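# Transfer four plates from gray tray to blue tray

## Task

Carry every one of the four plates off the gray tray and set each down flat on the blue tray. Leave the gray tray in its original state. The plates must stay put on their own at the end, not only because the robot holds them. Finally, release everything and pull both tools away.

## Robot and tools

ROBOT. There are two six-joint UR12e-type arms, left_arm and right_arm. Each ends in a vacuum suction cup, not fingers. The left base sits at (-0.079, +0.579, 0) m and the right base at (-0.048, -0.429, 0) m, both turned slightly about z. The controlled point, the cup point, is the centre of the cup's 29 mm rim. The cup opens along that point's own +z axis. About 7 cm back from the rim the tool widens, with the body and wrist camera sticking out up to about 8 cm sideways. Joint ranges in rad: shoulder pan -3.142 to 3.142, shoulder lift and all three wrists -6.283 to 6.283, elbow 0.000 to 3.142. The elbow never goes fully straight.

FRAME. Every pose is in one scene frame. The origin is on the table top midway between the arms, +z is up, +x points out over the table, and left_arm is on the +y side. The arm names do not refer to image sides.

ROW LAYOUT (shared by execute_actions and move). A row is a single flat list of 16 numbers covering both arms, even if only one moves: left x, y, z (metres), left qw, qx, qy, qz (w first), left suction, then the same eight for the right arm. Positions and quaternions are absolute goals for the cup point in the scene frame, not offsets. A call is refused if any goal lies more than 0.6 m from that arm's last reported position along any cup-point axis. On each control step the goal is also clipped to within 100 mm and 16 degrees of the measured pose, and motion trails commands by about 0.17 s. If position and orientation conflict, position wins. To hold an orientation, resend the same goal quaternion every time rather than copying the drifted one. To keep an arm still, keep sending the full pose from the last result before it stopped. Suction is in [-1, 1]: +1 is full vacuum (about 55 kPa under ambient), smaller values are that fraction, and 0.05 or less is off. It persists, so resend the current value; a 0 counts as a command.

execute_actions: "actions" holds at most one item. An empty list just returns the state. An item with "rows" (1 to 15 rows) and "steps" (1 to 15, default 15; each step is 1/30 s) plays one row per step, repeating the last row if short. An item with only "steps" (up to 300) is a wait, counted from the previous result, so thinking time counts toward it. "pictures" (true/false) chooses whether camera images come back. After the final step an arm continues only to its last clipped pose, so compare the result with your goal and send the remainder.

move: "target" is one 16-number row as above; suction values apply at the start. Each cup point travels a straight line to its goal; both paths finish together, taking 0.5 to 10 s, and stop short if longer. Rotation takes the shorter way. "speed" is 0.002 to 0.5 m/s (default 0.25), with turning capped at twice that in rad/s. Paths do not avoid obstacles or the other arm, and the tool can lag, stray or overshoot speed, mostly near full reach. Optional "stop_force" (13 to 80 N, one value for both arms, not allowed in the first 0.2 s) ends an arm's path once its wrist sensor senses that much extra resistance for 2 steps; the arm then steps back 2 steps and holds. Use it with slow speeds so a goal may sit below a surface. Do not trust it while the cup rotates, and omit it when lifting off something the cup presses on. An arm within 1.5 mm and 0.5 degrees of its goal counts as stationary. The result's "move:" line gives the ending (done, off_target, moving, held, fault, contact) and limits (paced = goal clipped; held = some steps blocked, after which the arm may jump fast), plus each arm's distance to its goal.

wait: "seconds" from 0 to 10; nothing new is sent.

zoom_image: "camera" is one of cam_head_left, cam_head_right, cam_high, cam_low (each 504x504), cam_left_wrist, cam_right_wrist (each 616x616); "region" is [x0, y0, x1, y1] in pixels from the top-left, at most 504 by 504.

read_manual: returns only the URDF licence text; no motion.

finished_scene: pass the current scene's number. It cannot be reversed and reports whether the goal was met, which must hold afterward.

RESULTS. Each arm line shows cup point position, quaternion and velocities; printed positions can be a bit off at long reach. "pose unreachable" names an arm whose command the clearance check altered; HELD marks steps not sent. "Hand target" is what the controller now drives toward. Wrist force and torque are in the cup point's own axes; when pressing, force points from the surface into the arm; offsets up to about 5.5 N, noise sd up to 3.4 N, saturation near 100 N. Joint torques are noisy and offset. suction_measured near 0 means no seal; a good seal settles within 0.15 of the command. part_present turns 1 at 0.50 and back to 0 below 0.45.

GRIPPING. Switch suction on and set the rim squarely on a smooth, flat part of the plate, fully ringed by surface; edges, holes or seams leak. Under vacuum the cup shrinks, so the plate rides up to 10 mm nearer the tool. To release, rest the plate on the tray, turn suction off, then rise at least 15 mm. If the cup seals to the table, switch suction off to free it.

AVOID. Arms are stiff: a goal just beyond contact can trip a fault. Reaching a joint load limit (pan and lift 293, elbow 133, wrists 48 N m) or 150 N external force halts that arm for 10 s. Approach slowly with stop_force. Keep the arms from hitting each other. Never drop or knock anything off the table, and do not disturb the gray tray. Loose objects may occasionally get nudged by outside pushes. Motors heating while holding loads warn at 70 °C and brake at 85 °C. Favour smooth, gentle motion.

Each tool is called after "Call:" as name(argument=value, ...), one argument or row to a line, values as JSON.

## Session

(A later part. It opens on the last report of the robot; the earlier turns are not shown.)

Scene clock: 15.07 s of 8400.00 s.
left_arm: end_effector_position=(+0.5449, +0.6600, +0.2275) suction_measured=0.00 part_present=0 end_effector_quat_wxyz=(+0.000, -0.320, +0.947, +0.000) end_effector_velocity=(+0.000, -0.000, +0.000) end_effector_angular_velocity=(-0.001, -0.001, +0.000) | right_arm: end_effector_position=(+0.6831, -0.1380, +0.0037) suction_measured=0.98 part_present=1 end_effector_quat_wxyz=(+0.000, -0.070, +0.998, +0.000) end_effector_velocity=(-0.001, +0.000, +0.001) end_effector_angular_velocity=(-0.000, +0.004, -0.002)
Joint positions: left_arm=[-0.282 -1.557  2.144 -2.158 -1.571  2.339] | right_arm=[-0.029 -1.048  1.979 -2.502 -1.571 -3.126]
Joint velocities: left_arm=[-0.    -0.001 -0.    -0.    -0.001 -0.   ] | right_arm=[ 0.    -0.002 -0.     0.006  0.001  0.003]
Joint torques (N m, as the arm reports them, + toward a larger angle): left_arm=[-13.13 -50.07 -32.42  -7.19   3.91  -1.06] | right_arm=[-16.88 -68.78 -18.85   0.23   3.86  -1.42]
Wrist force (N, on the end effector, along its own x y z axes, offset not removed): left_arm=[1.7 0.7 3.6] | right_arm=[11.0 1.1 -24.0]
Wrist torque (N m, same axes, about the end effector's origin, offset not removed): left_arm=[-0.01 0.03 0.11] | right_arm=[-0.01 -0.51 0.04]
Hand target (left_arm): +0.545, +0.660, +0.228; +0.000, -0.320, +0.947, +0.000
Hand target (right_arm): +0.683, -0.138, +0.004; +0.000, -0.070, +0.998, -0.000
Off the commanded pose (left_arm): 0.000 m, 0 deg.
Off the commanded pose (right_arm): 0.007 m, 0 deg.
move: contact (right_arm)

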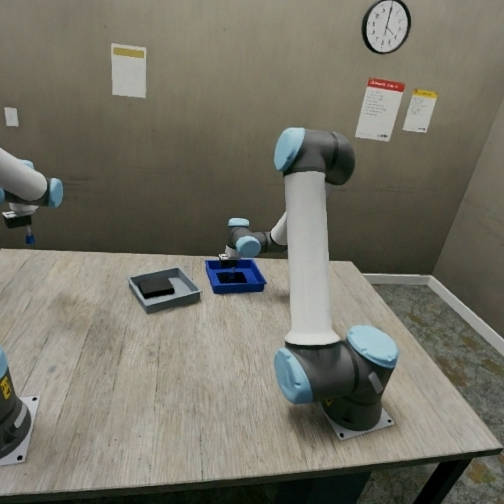

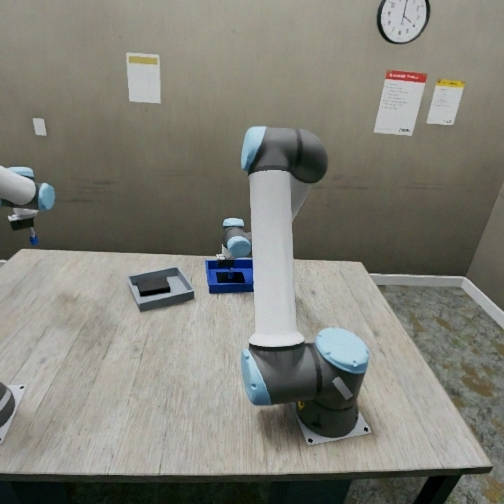

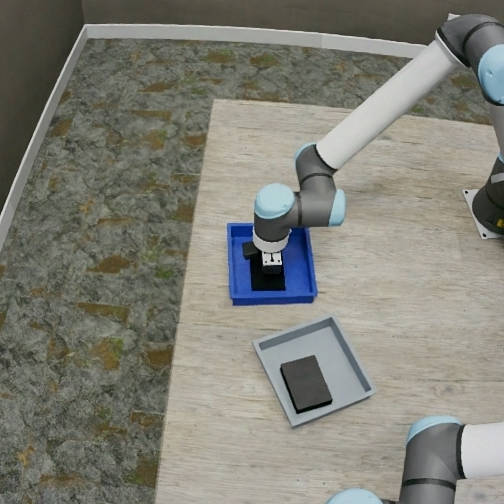

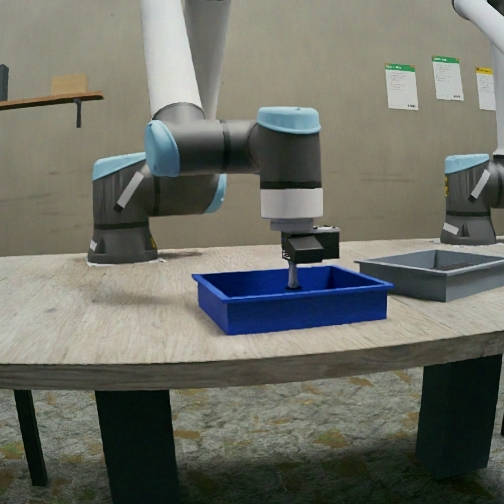

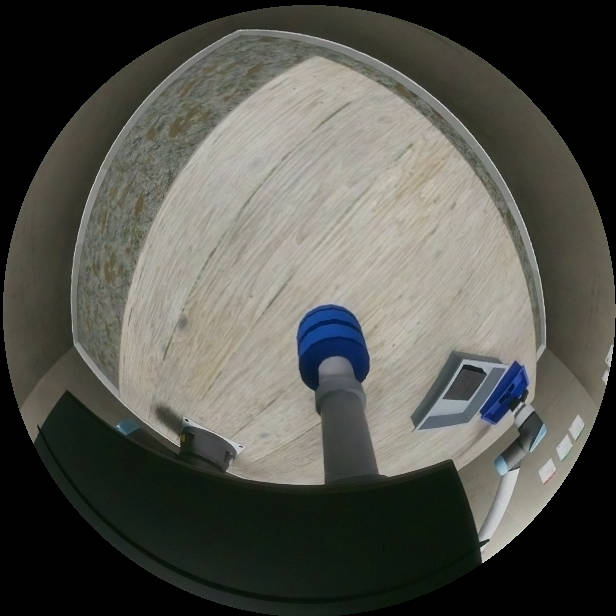

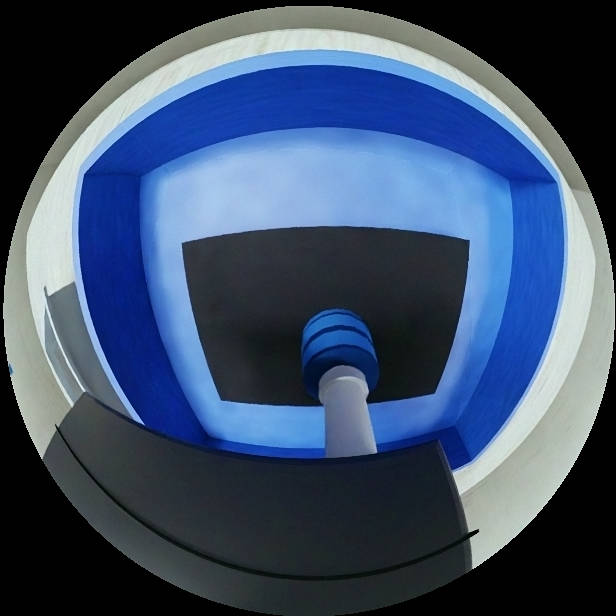

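Call:
move(
  target=[0.5449,0.66,0.2275,0,-0.320,0.947,0,0, 0.683,-0.138,0.078,0,-0.07,0.9975,0,0],
  speed=0.2,
)

Call:
move(
  target=[0.5449,0.66,0.2275,0,-0.320,0.947,0,0, 0.572,0.202,0.078,0,-0.191,0.982,0,0],
  speed=0.4,
)

Call:
move(
  target=[0.5449,0.66,0.2275,0,-0.320,0.947,0,0, 0.572,0.202,0.029,0,-0.191,0.982,0,1],
  speed=0.1,
)

Scene clock: 17.00 s of 8400.00 s.
left_arm: end_effector_position=(+0.5449, +0.6600, +0.2275) suction_measured=0.00 part_present=0 end_effector_quat_wxyz=(+0.000, -0.320, +0.947, +0.000) end_effector_velocity=(-0.000, +0.000, -0.001) end_effector_angular_velocity=(+0.001, +0.001, -0.000) | right_arm: end_effector_position=(+0.6829, -0.1380, +0.0777) suction_measured=0.00 part_present=0 end_effector_quat_wxyz=(+0.000, -0.070, +0.998, +0.000) end_effector_velocity=(-0.000, -0.000, +0.003) end_effector_angular_velocity=(+0.000, +0.002, +0.000)
Joint positions: left_arm=[-0.282 -1.557  2.144 -2.158 -1.571  2.339] | right_arm=[-0.029 -1.148  1.954 -2.378 -1.571 -3.126]
Joint velocities: left_arm=[-0.     0.001  0.001  0.     0.001  0.   ] | right_arm=[-0.    -0.004 -0.001  0.007  0.    -0.001]
Joint torques (N m, as the arm reports them, + toward a larger angle): left_arm=[-13.29 -49.8  -33.51  -7.27   4.    -0.95] | right_arm=[ 12.64 -83.98 -40.5   -0.24   3.18  -0.87]
Wrist force (N, on the end effector, along its own x y z axes, offset not removed): left_arm=[1.2 0.1 5.7] | right_arm=[0.2 -3.0 -0.2]
Wrist torque (N m, same axes, about the end effector's origin, offset not removed): left_arm=[-0.17 0.04 0.01] | right_arm=[-0.63 -0.24 -0.01]
Hand target (left_arm): +0.545, +0.660, +0.228; +0.000, -0.320, +0.947, +0.000
Hand target (right_arm): +0.683, -0.138, +0.078; +0.000, -0.070, +0.998, +0.000
Off the commanded pose (left_arm): 0.000 m, 0 deg.
Off the commanded pose (right_arm): 0.000 m, 0 deg.
move: done

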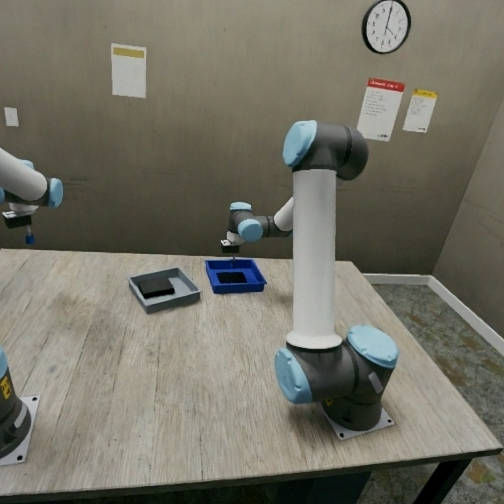

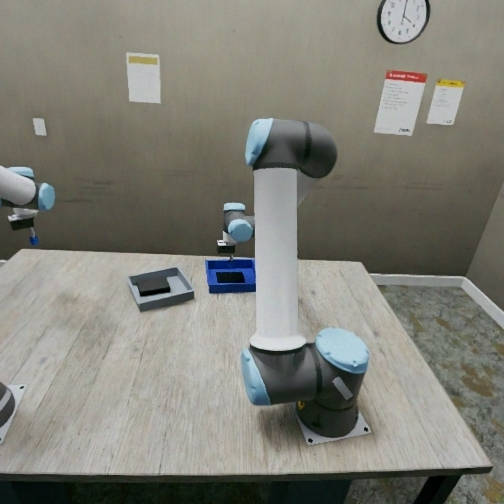

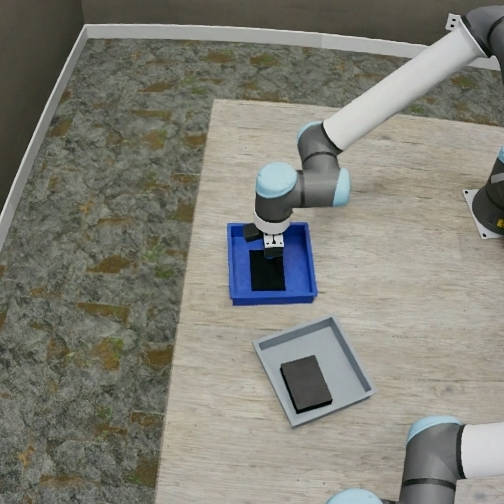

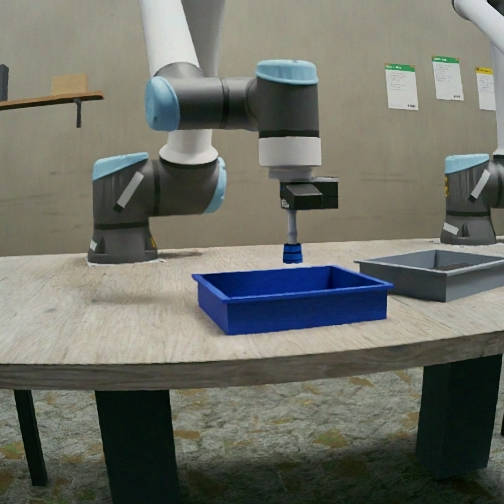

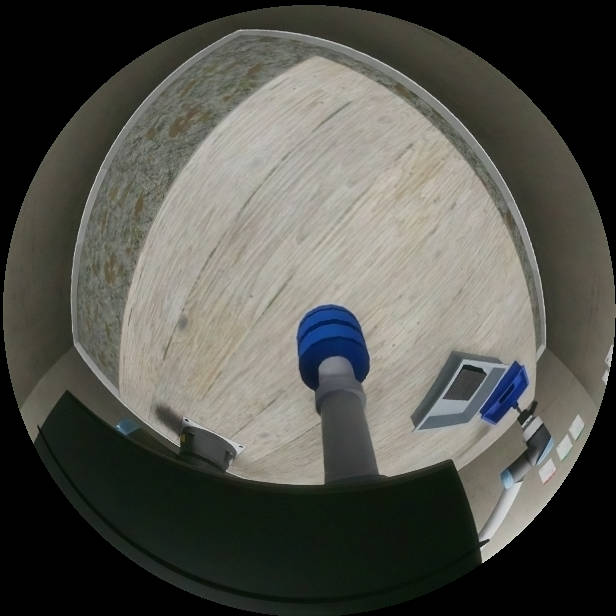

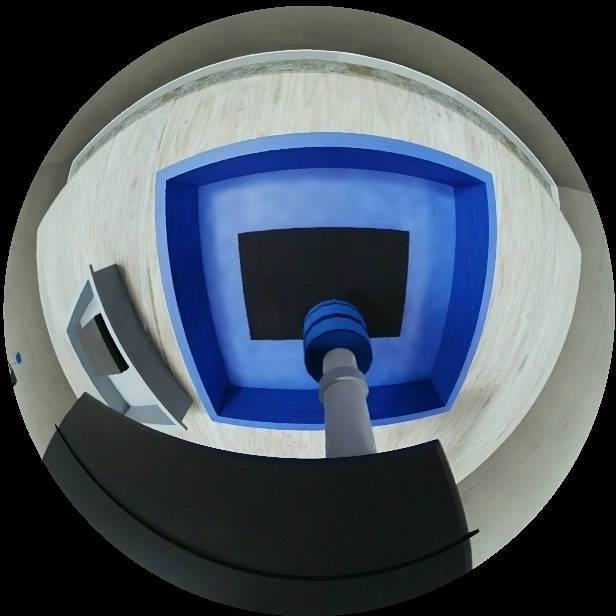

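Scene clock: 18.70 s of 8400.00 s.
left_arm: end_effector_position=(+0.5449, +0.6600, +0.2275) suction_measured=0.00 part_present=0 end_effector_quat_wxyz=(+0.000, -0.320, +0.947, +0.000) end_effector_velocity=(-0.000, +0.000, +0.000) end_effector_angular_velocity=(+0.001, +0.000, +0.001) | right_arm: end_effector_position=(+0.5719, +0.2018, +0.0781) suction_measured=0.00 part_present=0 end_effector_quat_wxyz=(+0.000, -0.191, +0.982, +0.000) end_effector_velocity=(+0.000, +0.002, -0.000) end_effector_angular_velocity=(-0.001, -0.000, +0.001)
Joint positions: left_arm=[-0.282 -1.557  2.144 -2.158 -1.571  2.339] | right_arm=[ 0.412 -1.026  1.747 -2.293 -1.571 -2.93 ]
Joint velocities: left_arm=[ 0.    -0.     0.     0.     0.001 -0.001] | right_arm=[ 0.002  0.002 -0.004  0.001 -0.001  0.002]
Joint torques (N m, as the arm reports them, + toward a larger angle): left_arm=[-12.63 -48.9  -32.14  -6.42   3.39  -1.41] | right_arm=[ 16.37 -62.89 -43.05  -0.29  -3.95   2.82]
Wrist force (N, on the end effector, along its own x y z axes, offset not removed): left_arm=[5.2 -0.8 3.0] | right_arm=[0.1 -0.7 0.4]
Wrist torque (N m, same axes, about the end effector's origin, offset not removed): left_arm=[-0.19 -0.41 0.14] | right_arm=[-0.36 -0.25 0.00]
Hand target (left_arm): +0.545, +0.660, +0.228; +0.000, -0.320, +0.947, +0.000
Hand target (right_arm): +0.572, +0.202, +0.078; +0.000, -0.191, +0.982, +0.000
Off the commanded pose (left_arm): 0.000 m, 0 deg.
Off the commanded pose (right_arm): 0.000 m, 0 deg.
move: done

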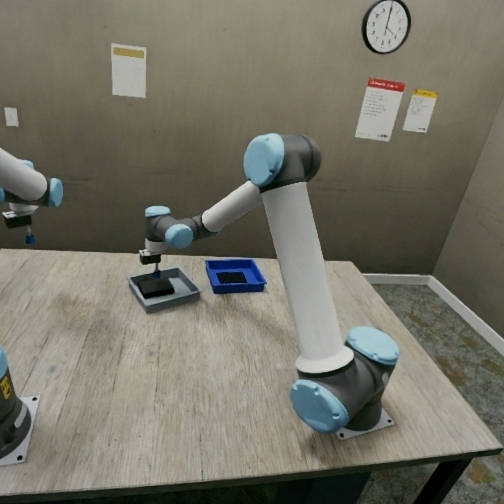

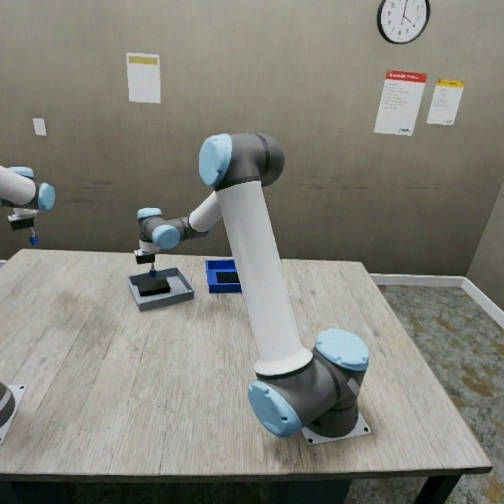

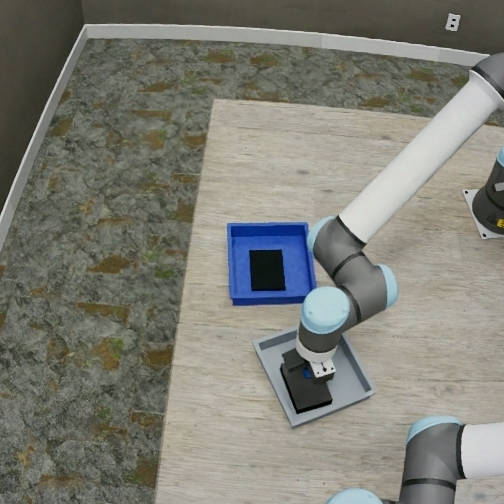

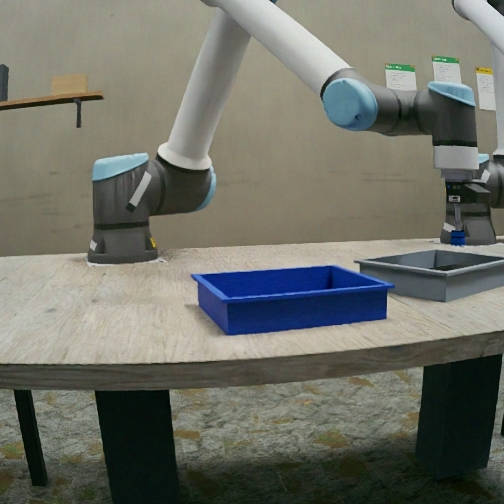

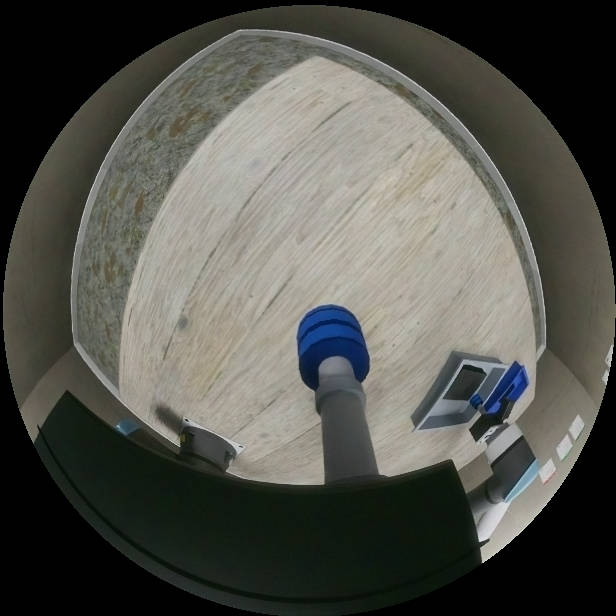

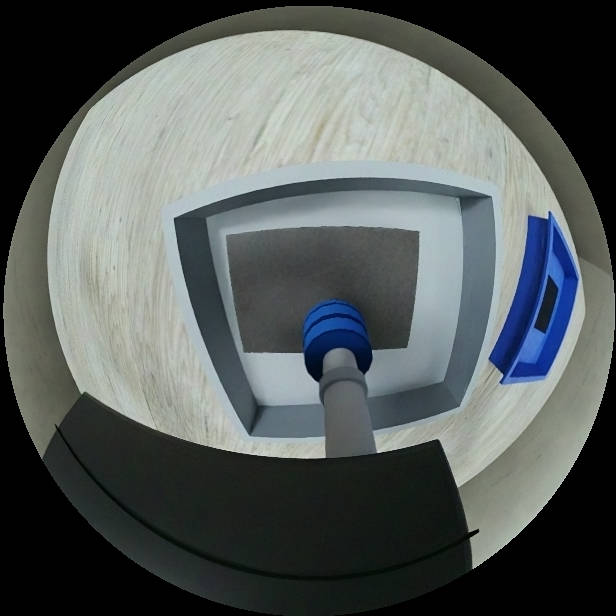

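Scene clock: 19.70 s of 8400.00 s.
left_arm: end_effector_position=(+0.5449, +0.6600, +0.2275) suction_measured=0.00 part_present=0 end_effector_quat_wxyz=(+0.000, -0.320, +0.947, +0.000) end_effector_velocity=(+0.001, +0.000, +0.001) end_effector_angular_velocity=(+0.001, -0.002, +0.000) | right_arm: end_effector_position=(+0.5720, +0.2020, +0.0294) suction_measured=0.44 part_present=0 end_effector_quat_wxyz=(-0.000, -0.191, +0.982, -0.000) end_effector_velocity=(+0.001, +0.000, -0.003) end_effector_angular_velocity=(-0.000, -0.002, -0.001)
Joint positions: left_arm=[-0.282 -1.557  2.144 -2.158 -1.571  2.339] | right_arm=[ 0.412 -0.97   1.764 -2.365 -1.571 -2.93 ]
Joint velocities: left_arm=[-0.    -0.    -0.001  0.     0.001 -0.001] | right_arm=[-0.     0.004 -0.001 -0.005 -0.001  0.001]
Joint torques (N m, as the arm reports them, + toward a larger angle): left_arm=[-15.49 -49.58 -31.46  -6.86   3.74  -1.37] | right_arm=[ 16.1  -63.59 -25.17  -6.75  -3.95  -1.79]
Wrist force (N, on the end effector, along its own x y z axes, offset not removed): left_arm=[2.4 -2.4 4.7] | right_arm=[0.4 1.5 2.2]
Wrist torque (N m, same axes, about the end effector's origin, offset not removed): left_arm=[-0.51 0.01 0.12] | right_arm=[-0.03 -0.21 0.05]
Hand target (left_arm): +0.545, +0.660, +0.228; +0.000, -0.320, +0.947, +0.000
Hand target (right_arm): +0.572, +0.202, +0.029; -0.000, -0.191, +0.982, -0.000
Off the commanded pose (left_arm): 0.000 m, 0 deg.
Off the commanded pose (right_arm): 0.000 m, 0 deg.
move: done

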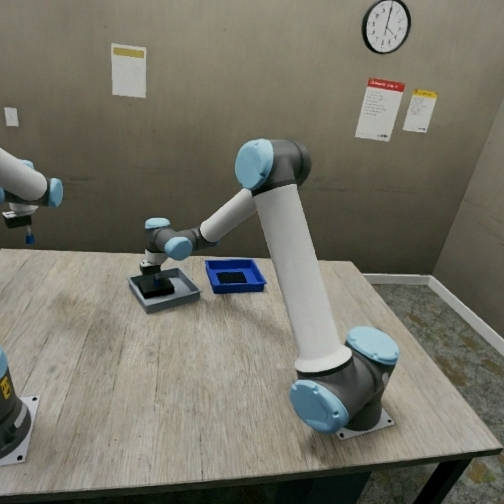

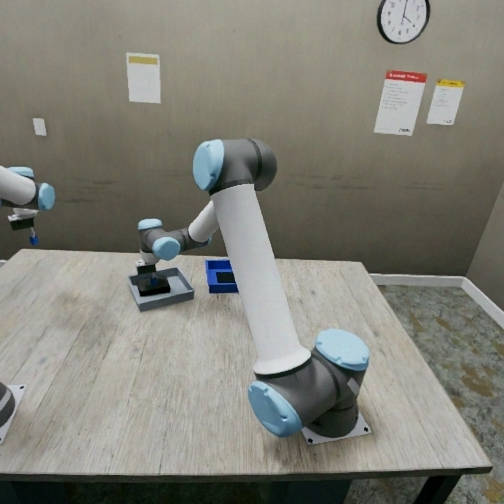

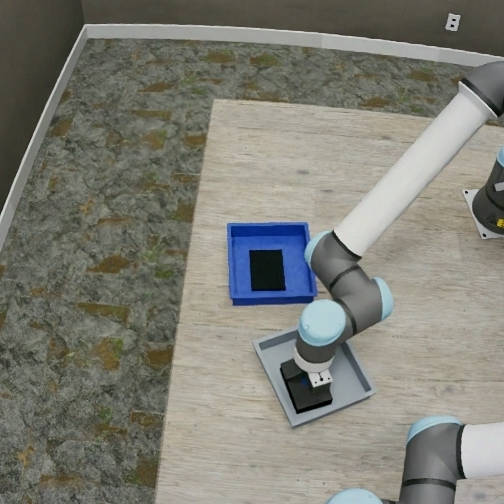

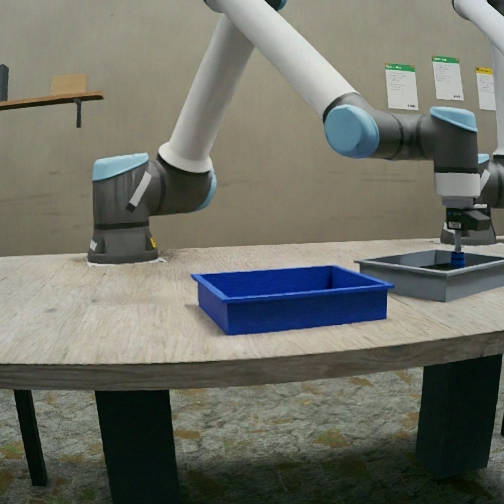

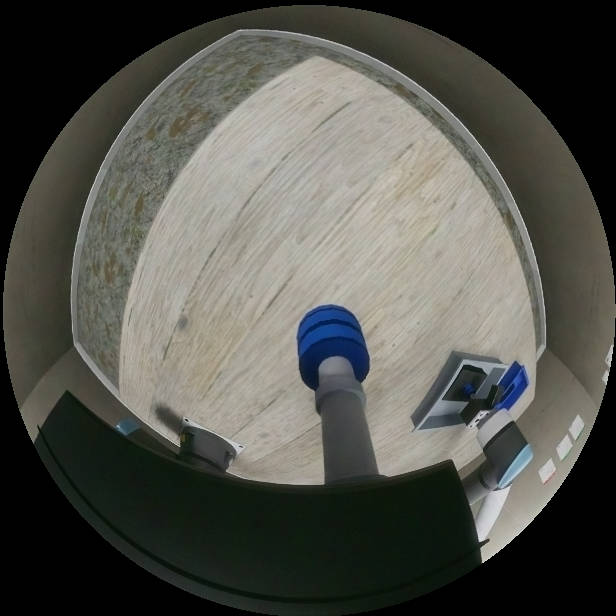

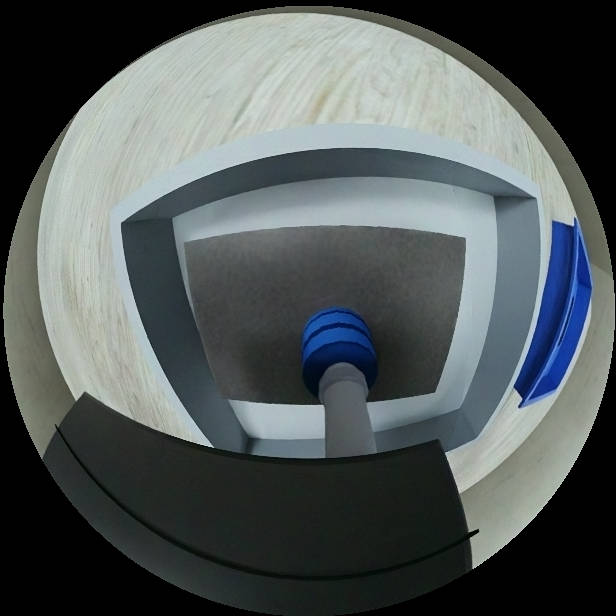

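Call:
execute_actions(
  actions=[],
)

Scene clock: 21.27 s of 8400.00 s.
left_arm: end_effector_position=(+0.5449, +0.6600, +0.2275) suction_measured=0.00 part_present=0 end_effector_quat_wxyz=(+0.000, -0.320, +0.947, +0.000) end_effector_velocity=(+0.000, +0.000, +0.000) end_effector_angular_velocity=(+0.000, -0.000, -0.000) | right_arm: end_effector_position=(+0.5720, +0.2020, +0.0290) suction_measured=0.98 part_present=1 end_effector_quat_wxyz=(-0.000, -0.191, +0.982, -0.000) end_effector_velocity=(+0.001, +0.001, -0.000) end_effector_angular_velocity=(+0.001, -0.000, -0.000)
Joint positions: left_arm=[-0.282 -1.557  2.144 -2.158 -1.571  2.339] | right_arm=[ 0.412 -0.969  1.764 -2.365 -1.571 -2.93 ]
Joint velocities: left_arm=[-0.  0. -0. -0.  0.  0.] | right_arm=[ 0.     0.001 -0.001 -0.     0.     0.   ]
Joint torques (N m, as the arm reports them, + toward a larger angle): left_arm=[-13.52 -47.63 -32.18  -6.27   3.5   -1.86] | right_arm=[ 16.12 -64.16 -25.9   -6.73  -4.    -1.76]
Wrist force (N, on the end effector, along its own x y z axes, offset not removed): left_arm=[5.1 -0.1 4.0] | right_arm=[-3.5 -0.2 1.9]
Wrist torque (N m, same axes, about the end effector's origin, offset not removed): left_arm=[-0.10 -0.53 0.13] | right_arm=[-0.31 0.31 -0.04]
Hand target (left_arm): +0.545, +0.660, +0.228; +0.000, -0.320, +0.947, +0.000
Hand target (right_arm): +0.572, +0.202, +0.029; -0.000, -0.191, +0.982, -0.000
Off the commanded pose (left_arm): 0.000 m, 0 deg.
Off the commanded pose (right_arm): 0.000 m, 0 deg.
Steps of this call (steps 1 to 47: nothing new was sent). Readings (end_effector_position | what the end effector reports):
1: left_arm (+0.5449, +0.6600, +0.2275) | right_arm (+0.5720, +0.2020, +0.0293) | left_arm suction_measured=0.00 part_present=0 | right_arm suction_measured=0.48 part_present=0
2: left_arm (+0.5449, +0.6600, +0.2275) | right_arm (+0.5720, +0.2020, +0.0292) | left_arm suction_measured=0.00 part_present=0 | right_arm suction_measured=0.53 part_present=1
4: left_arm (+0.5449, +0.6600, +0.2275) | right_arm (+0.5720, +0.2020, +0.0291) | left_arm suction_measured=0.00 part_present=0 | right_arm suction_measured=0.64 part_present=1
8: left_arm (+0.5449, +0.6600, +0.2275) | right_arm (+0.5720, +0.2020, +0.0290) | left_arm suction_measured=0.00 part_present=0 | right_arm suction_measured=0.80 part_present=1
47: the state above

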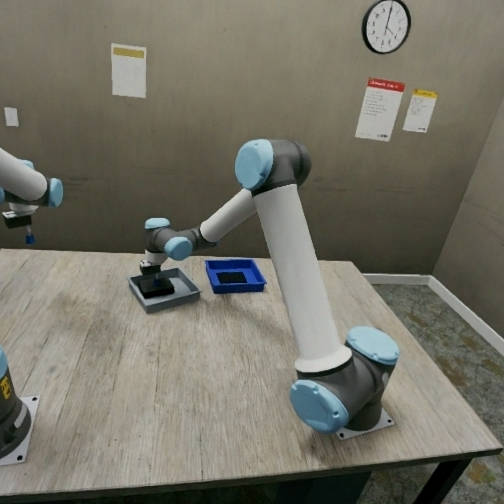

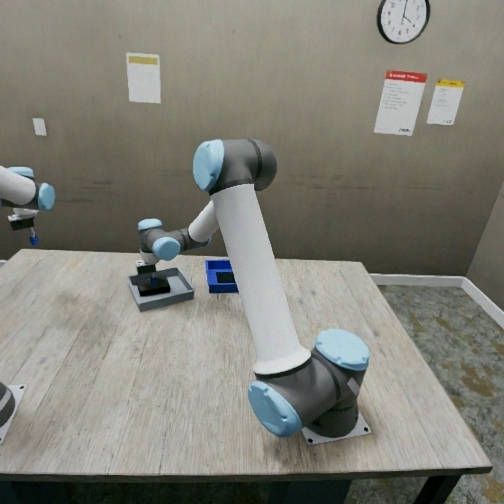

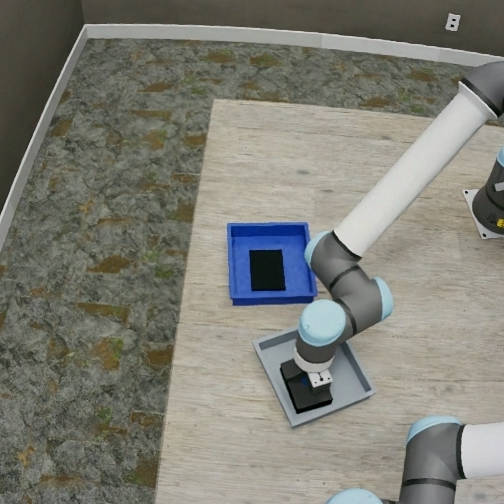

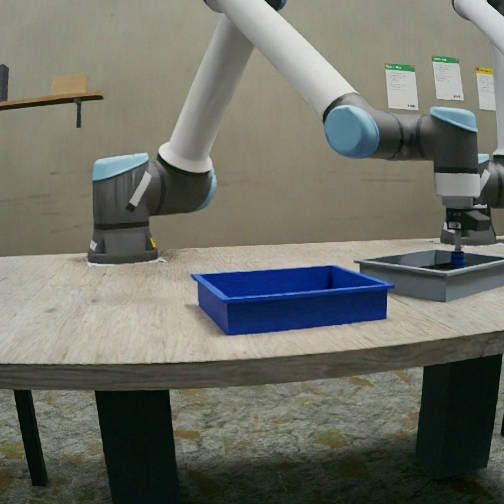

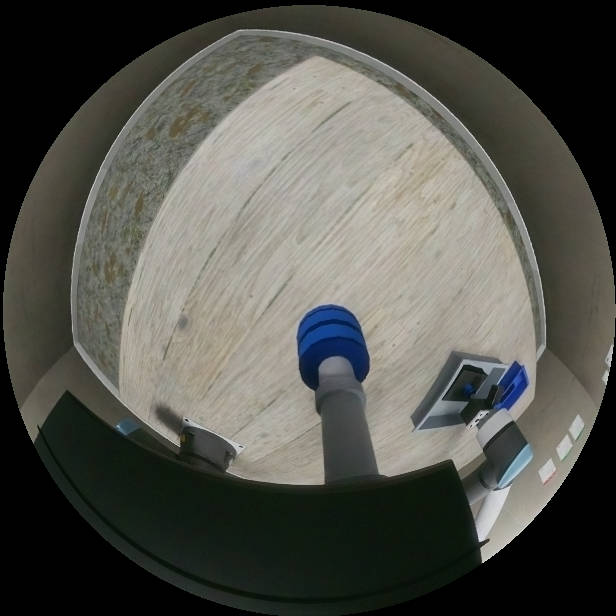

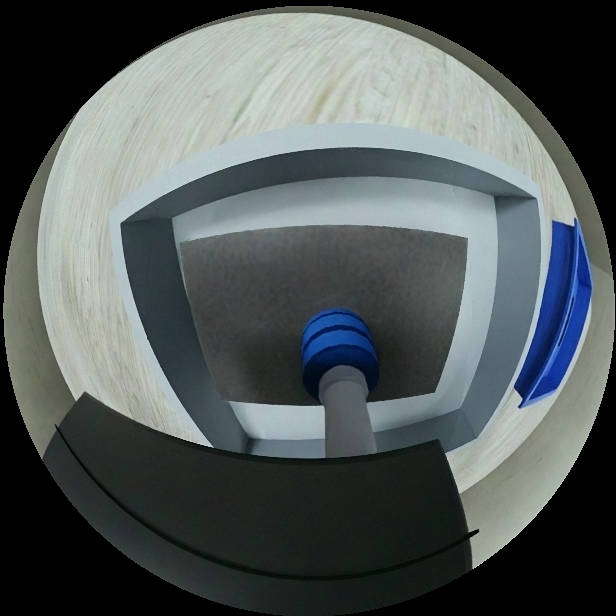

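Call:
move(
  target=[0.5449,0.66,0.2275,0,-0.320,0.947,0,0,0.572,0.202,0.08,0,-0.191,0.982,0,1],
  speed=0.12,
)

Call:
move(
  target=[0.5449,0.66,0.2275,0,-0.320,0.947,0,0,0.683,-0.138,0.08,0,-0.07,0.9975,0,1],
  speed=0.4,
)

Scene clock: 22.80 s of 8400.00 s.
left_arm: end_effector_position=(+0.5449, +0.6600, +0.2275) suction_measured=0.00 part_present=0 end_effector_quat_wxyz=(+0.000, -0.320, +0.947, +0.000) end_effector_velocity=(+0.000, -0.000, +0.000) end_effector_angular_velocity=(-0.001, +0.000, +0.001) | right_arm: end_effector_position=(+0.5719, +0.2020, +0.0797) suction_measured=0.98 part_present=1 end_effector_quat_wxyz=(+0.000, -0.191, +0.982, +0.000) end_effector_velocity=(+0.000, -0.000, +0.003) end_effector_angular_velocity=(+0.001, +0.000, -0.001)
Joint positions: left_arm=[-0.282 -1.557  2.144 -2.158 -1.571  2.339] | right_arm=[ 0.412 -1.027  1.746 -2.29  -1.571 -2.93 ]
Joint velocities: left_arm=[ 0.     0.    -0.001  0.    -0.001 -0.   ] | right_arm=[-0.    -0.003 -0.001  0.004  0.001  0.001]
Joint torques (N m, as the arm reports them, + toward a larger angle): left_arm=[-13.75 -49.29 -31.85  -6.54   2.99  -1.74] | right_arm=[  5.81 -98.16 -43.32  -0.06  -3.62   0.39]
Wrist force (N, on the end effector, along its own x y z axes, offset not removed): left_arm=[2.5 -0.5 3.7] | right_arm=[0.5 -0.8 1.1]
Wrist torque (N m, same axes, about the end effector's origin, offset not removed): left_arm=[-0.23 -0.04 0.15] | right_arm=[-0.37 -0.21 0.02]
Hand target (left_arm): +0.545, +0.660, +0.228; +0.000, -0.320, +0.947, +0.000
Hand target (right_arm): +0.572, +0.202, +0.080; +0.000, -0.191, +0.982, +0.000
Off the commanded pose (left_arm): 0.000 m, 0 deg.
Off the commanded pose (right_arm): 0.000 m, 0 deg.
move: done

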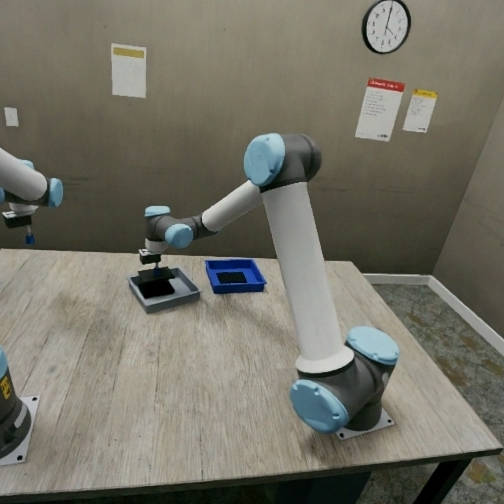

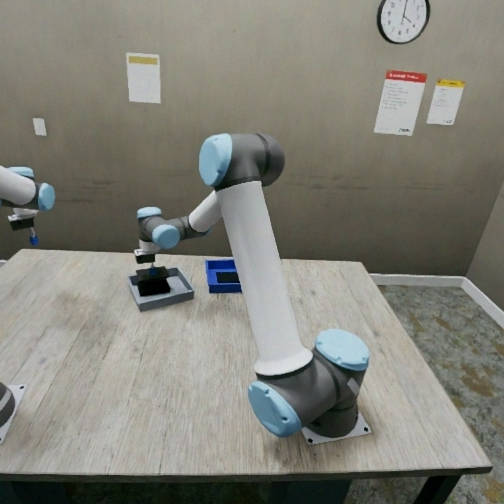

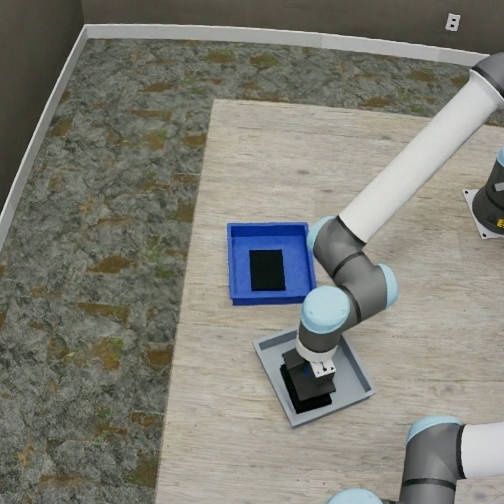

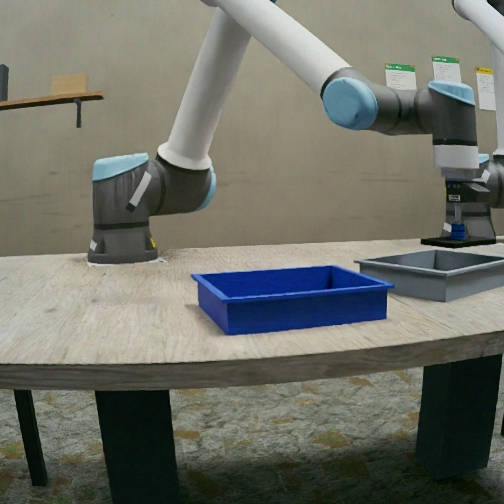

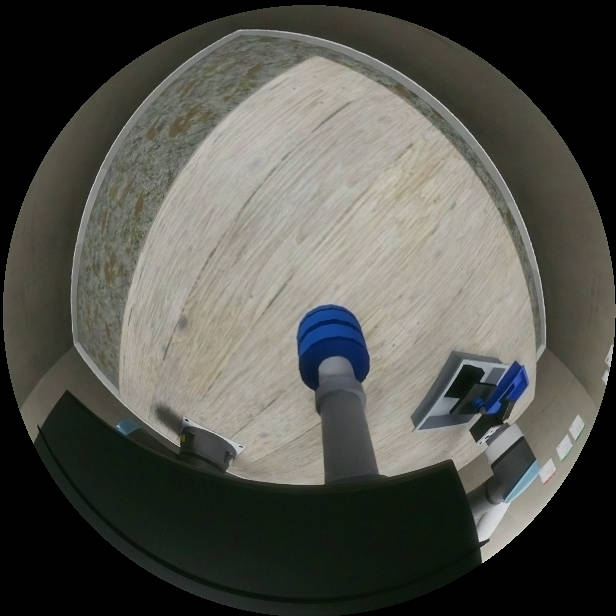

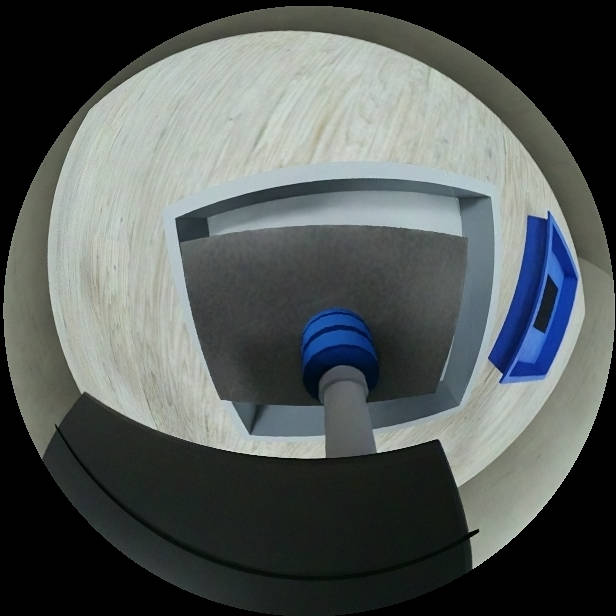

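Scene clock: 24.50 s of 8400.00 s.
left_arm: end_effector_position=(+0.5449, +0.6600, +0.2275) suction_measured=0.00 part_present=0 end_effector_quat_wxyz=(+0.000, -0.320, +0.947, +0.000) end_effector_velocity=(-0.000, +0.000, +0.000) end_effector_angular_velocity=(+0.001, -0.001, +0.000) | right_arm: end_effector_position=(+0.6830, -0.1378, +0.0799) suction_measured=0.98 part_present=1 end_effector_quat_wxyz=(-0.000, -0.070, +0.998, -0.000) end_effector_velocity=(+0.002, -0.002, +0.001) end_effector_angular_velocity=(-0.000, -0.003, -0.001)
Joint positions: left_arm=[-0.282 -1.557  2.144 -2.158 -1.571  2.339] | right_arm=[-0.028 -1.15   1.953 -2.373 -1.571 -3.126]
Joint velocities: left_arm=[ 0.    -0.001  0.001 -0.001  0.001 -0.   ] | right_arm=[-0.003  0.    -0.001 -0.001 -0.001 -0.002]
Joint torques (N m, as the arm reports them, + toward a larger angle): left_arm=[-13.23 -51.86 -32.88  -6.86   3.14  -1.22] | right_arm=[-17.74 -82.74 -25.21  -5.36   4.06  -1.56]
Wrist force (N, on the end effector, along its own x y z axes, offset not removed): left_arm=[4.3 3.6 2.7] | right_arm=[-1.1 0.2 0.9]
Wrist torque (N m, same axes, about the end effector's origin, offset not removed): left_arm=[0.32 -0.29 0.07] | right_arm=[-0.29 0.00 0.03]
Hand target (left_arm): +0.545, +0.660, +0.228; +0.000, -0.320, +0.947, +0.000
Hand target (right_arm): +0.683, -0.138, +0.080; -0.000, -0.070, +0.998, -0.000
Off the commanded pose (left_arm): 0.000 m, 0 deg.
Off the commanded pose (right_arm): 0.000 m, 0 deg.
move: done

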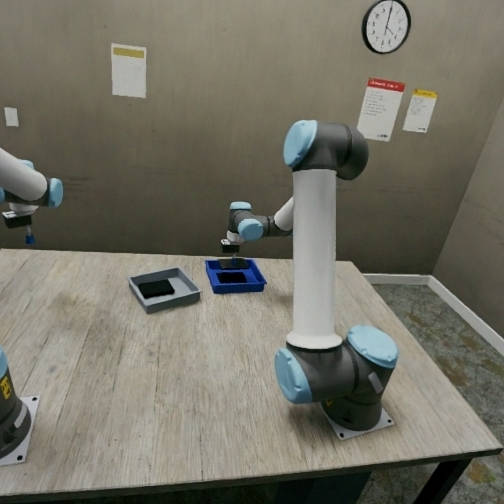

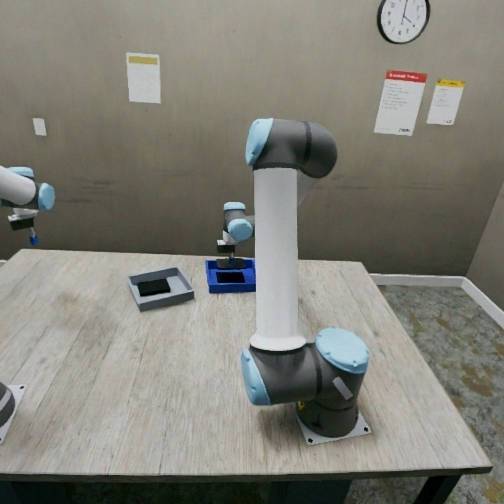

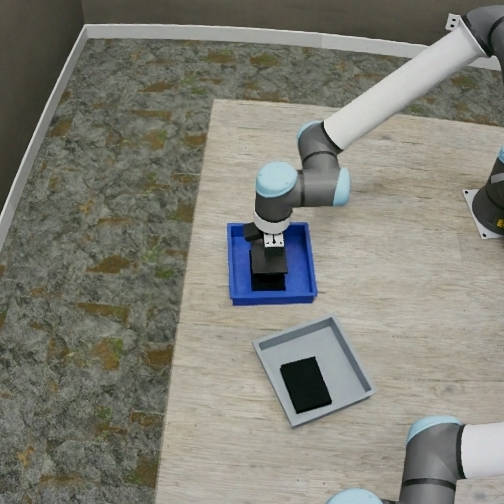

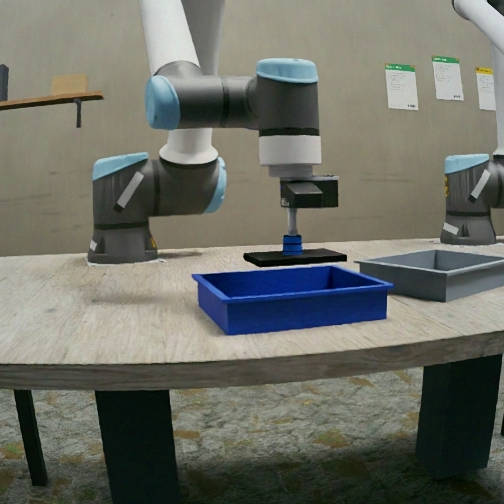

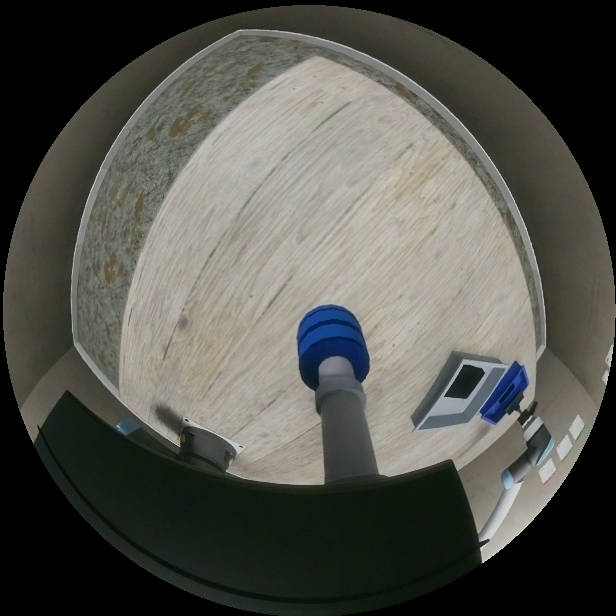

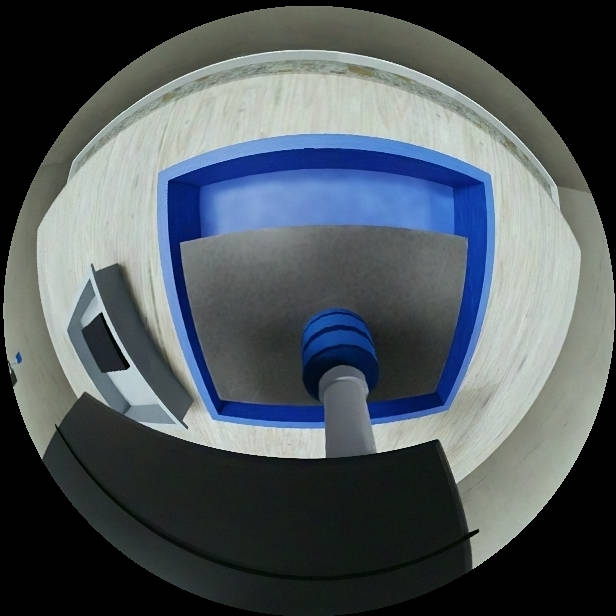

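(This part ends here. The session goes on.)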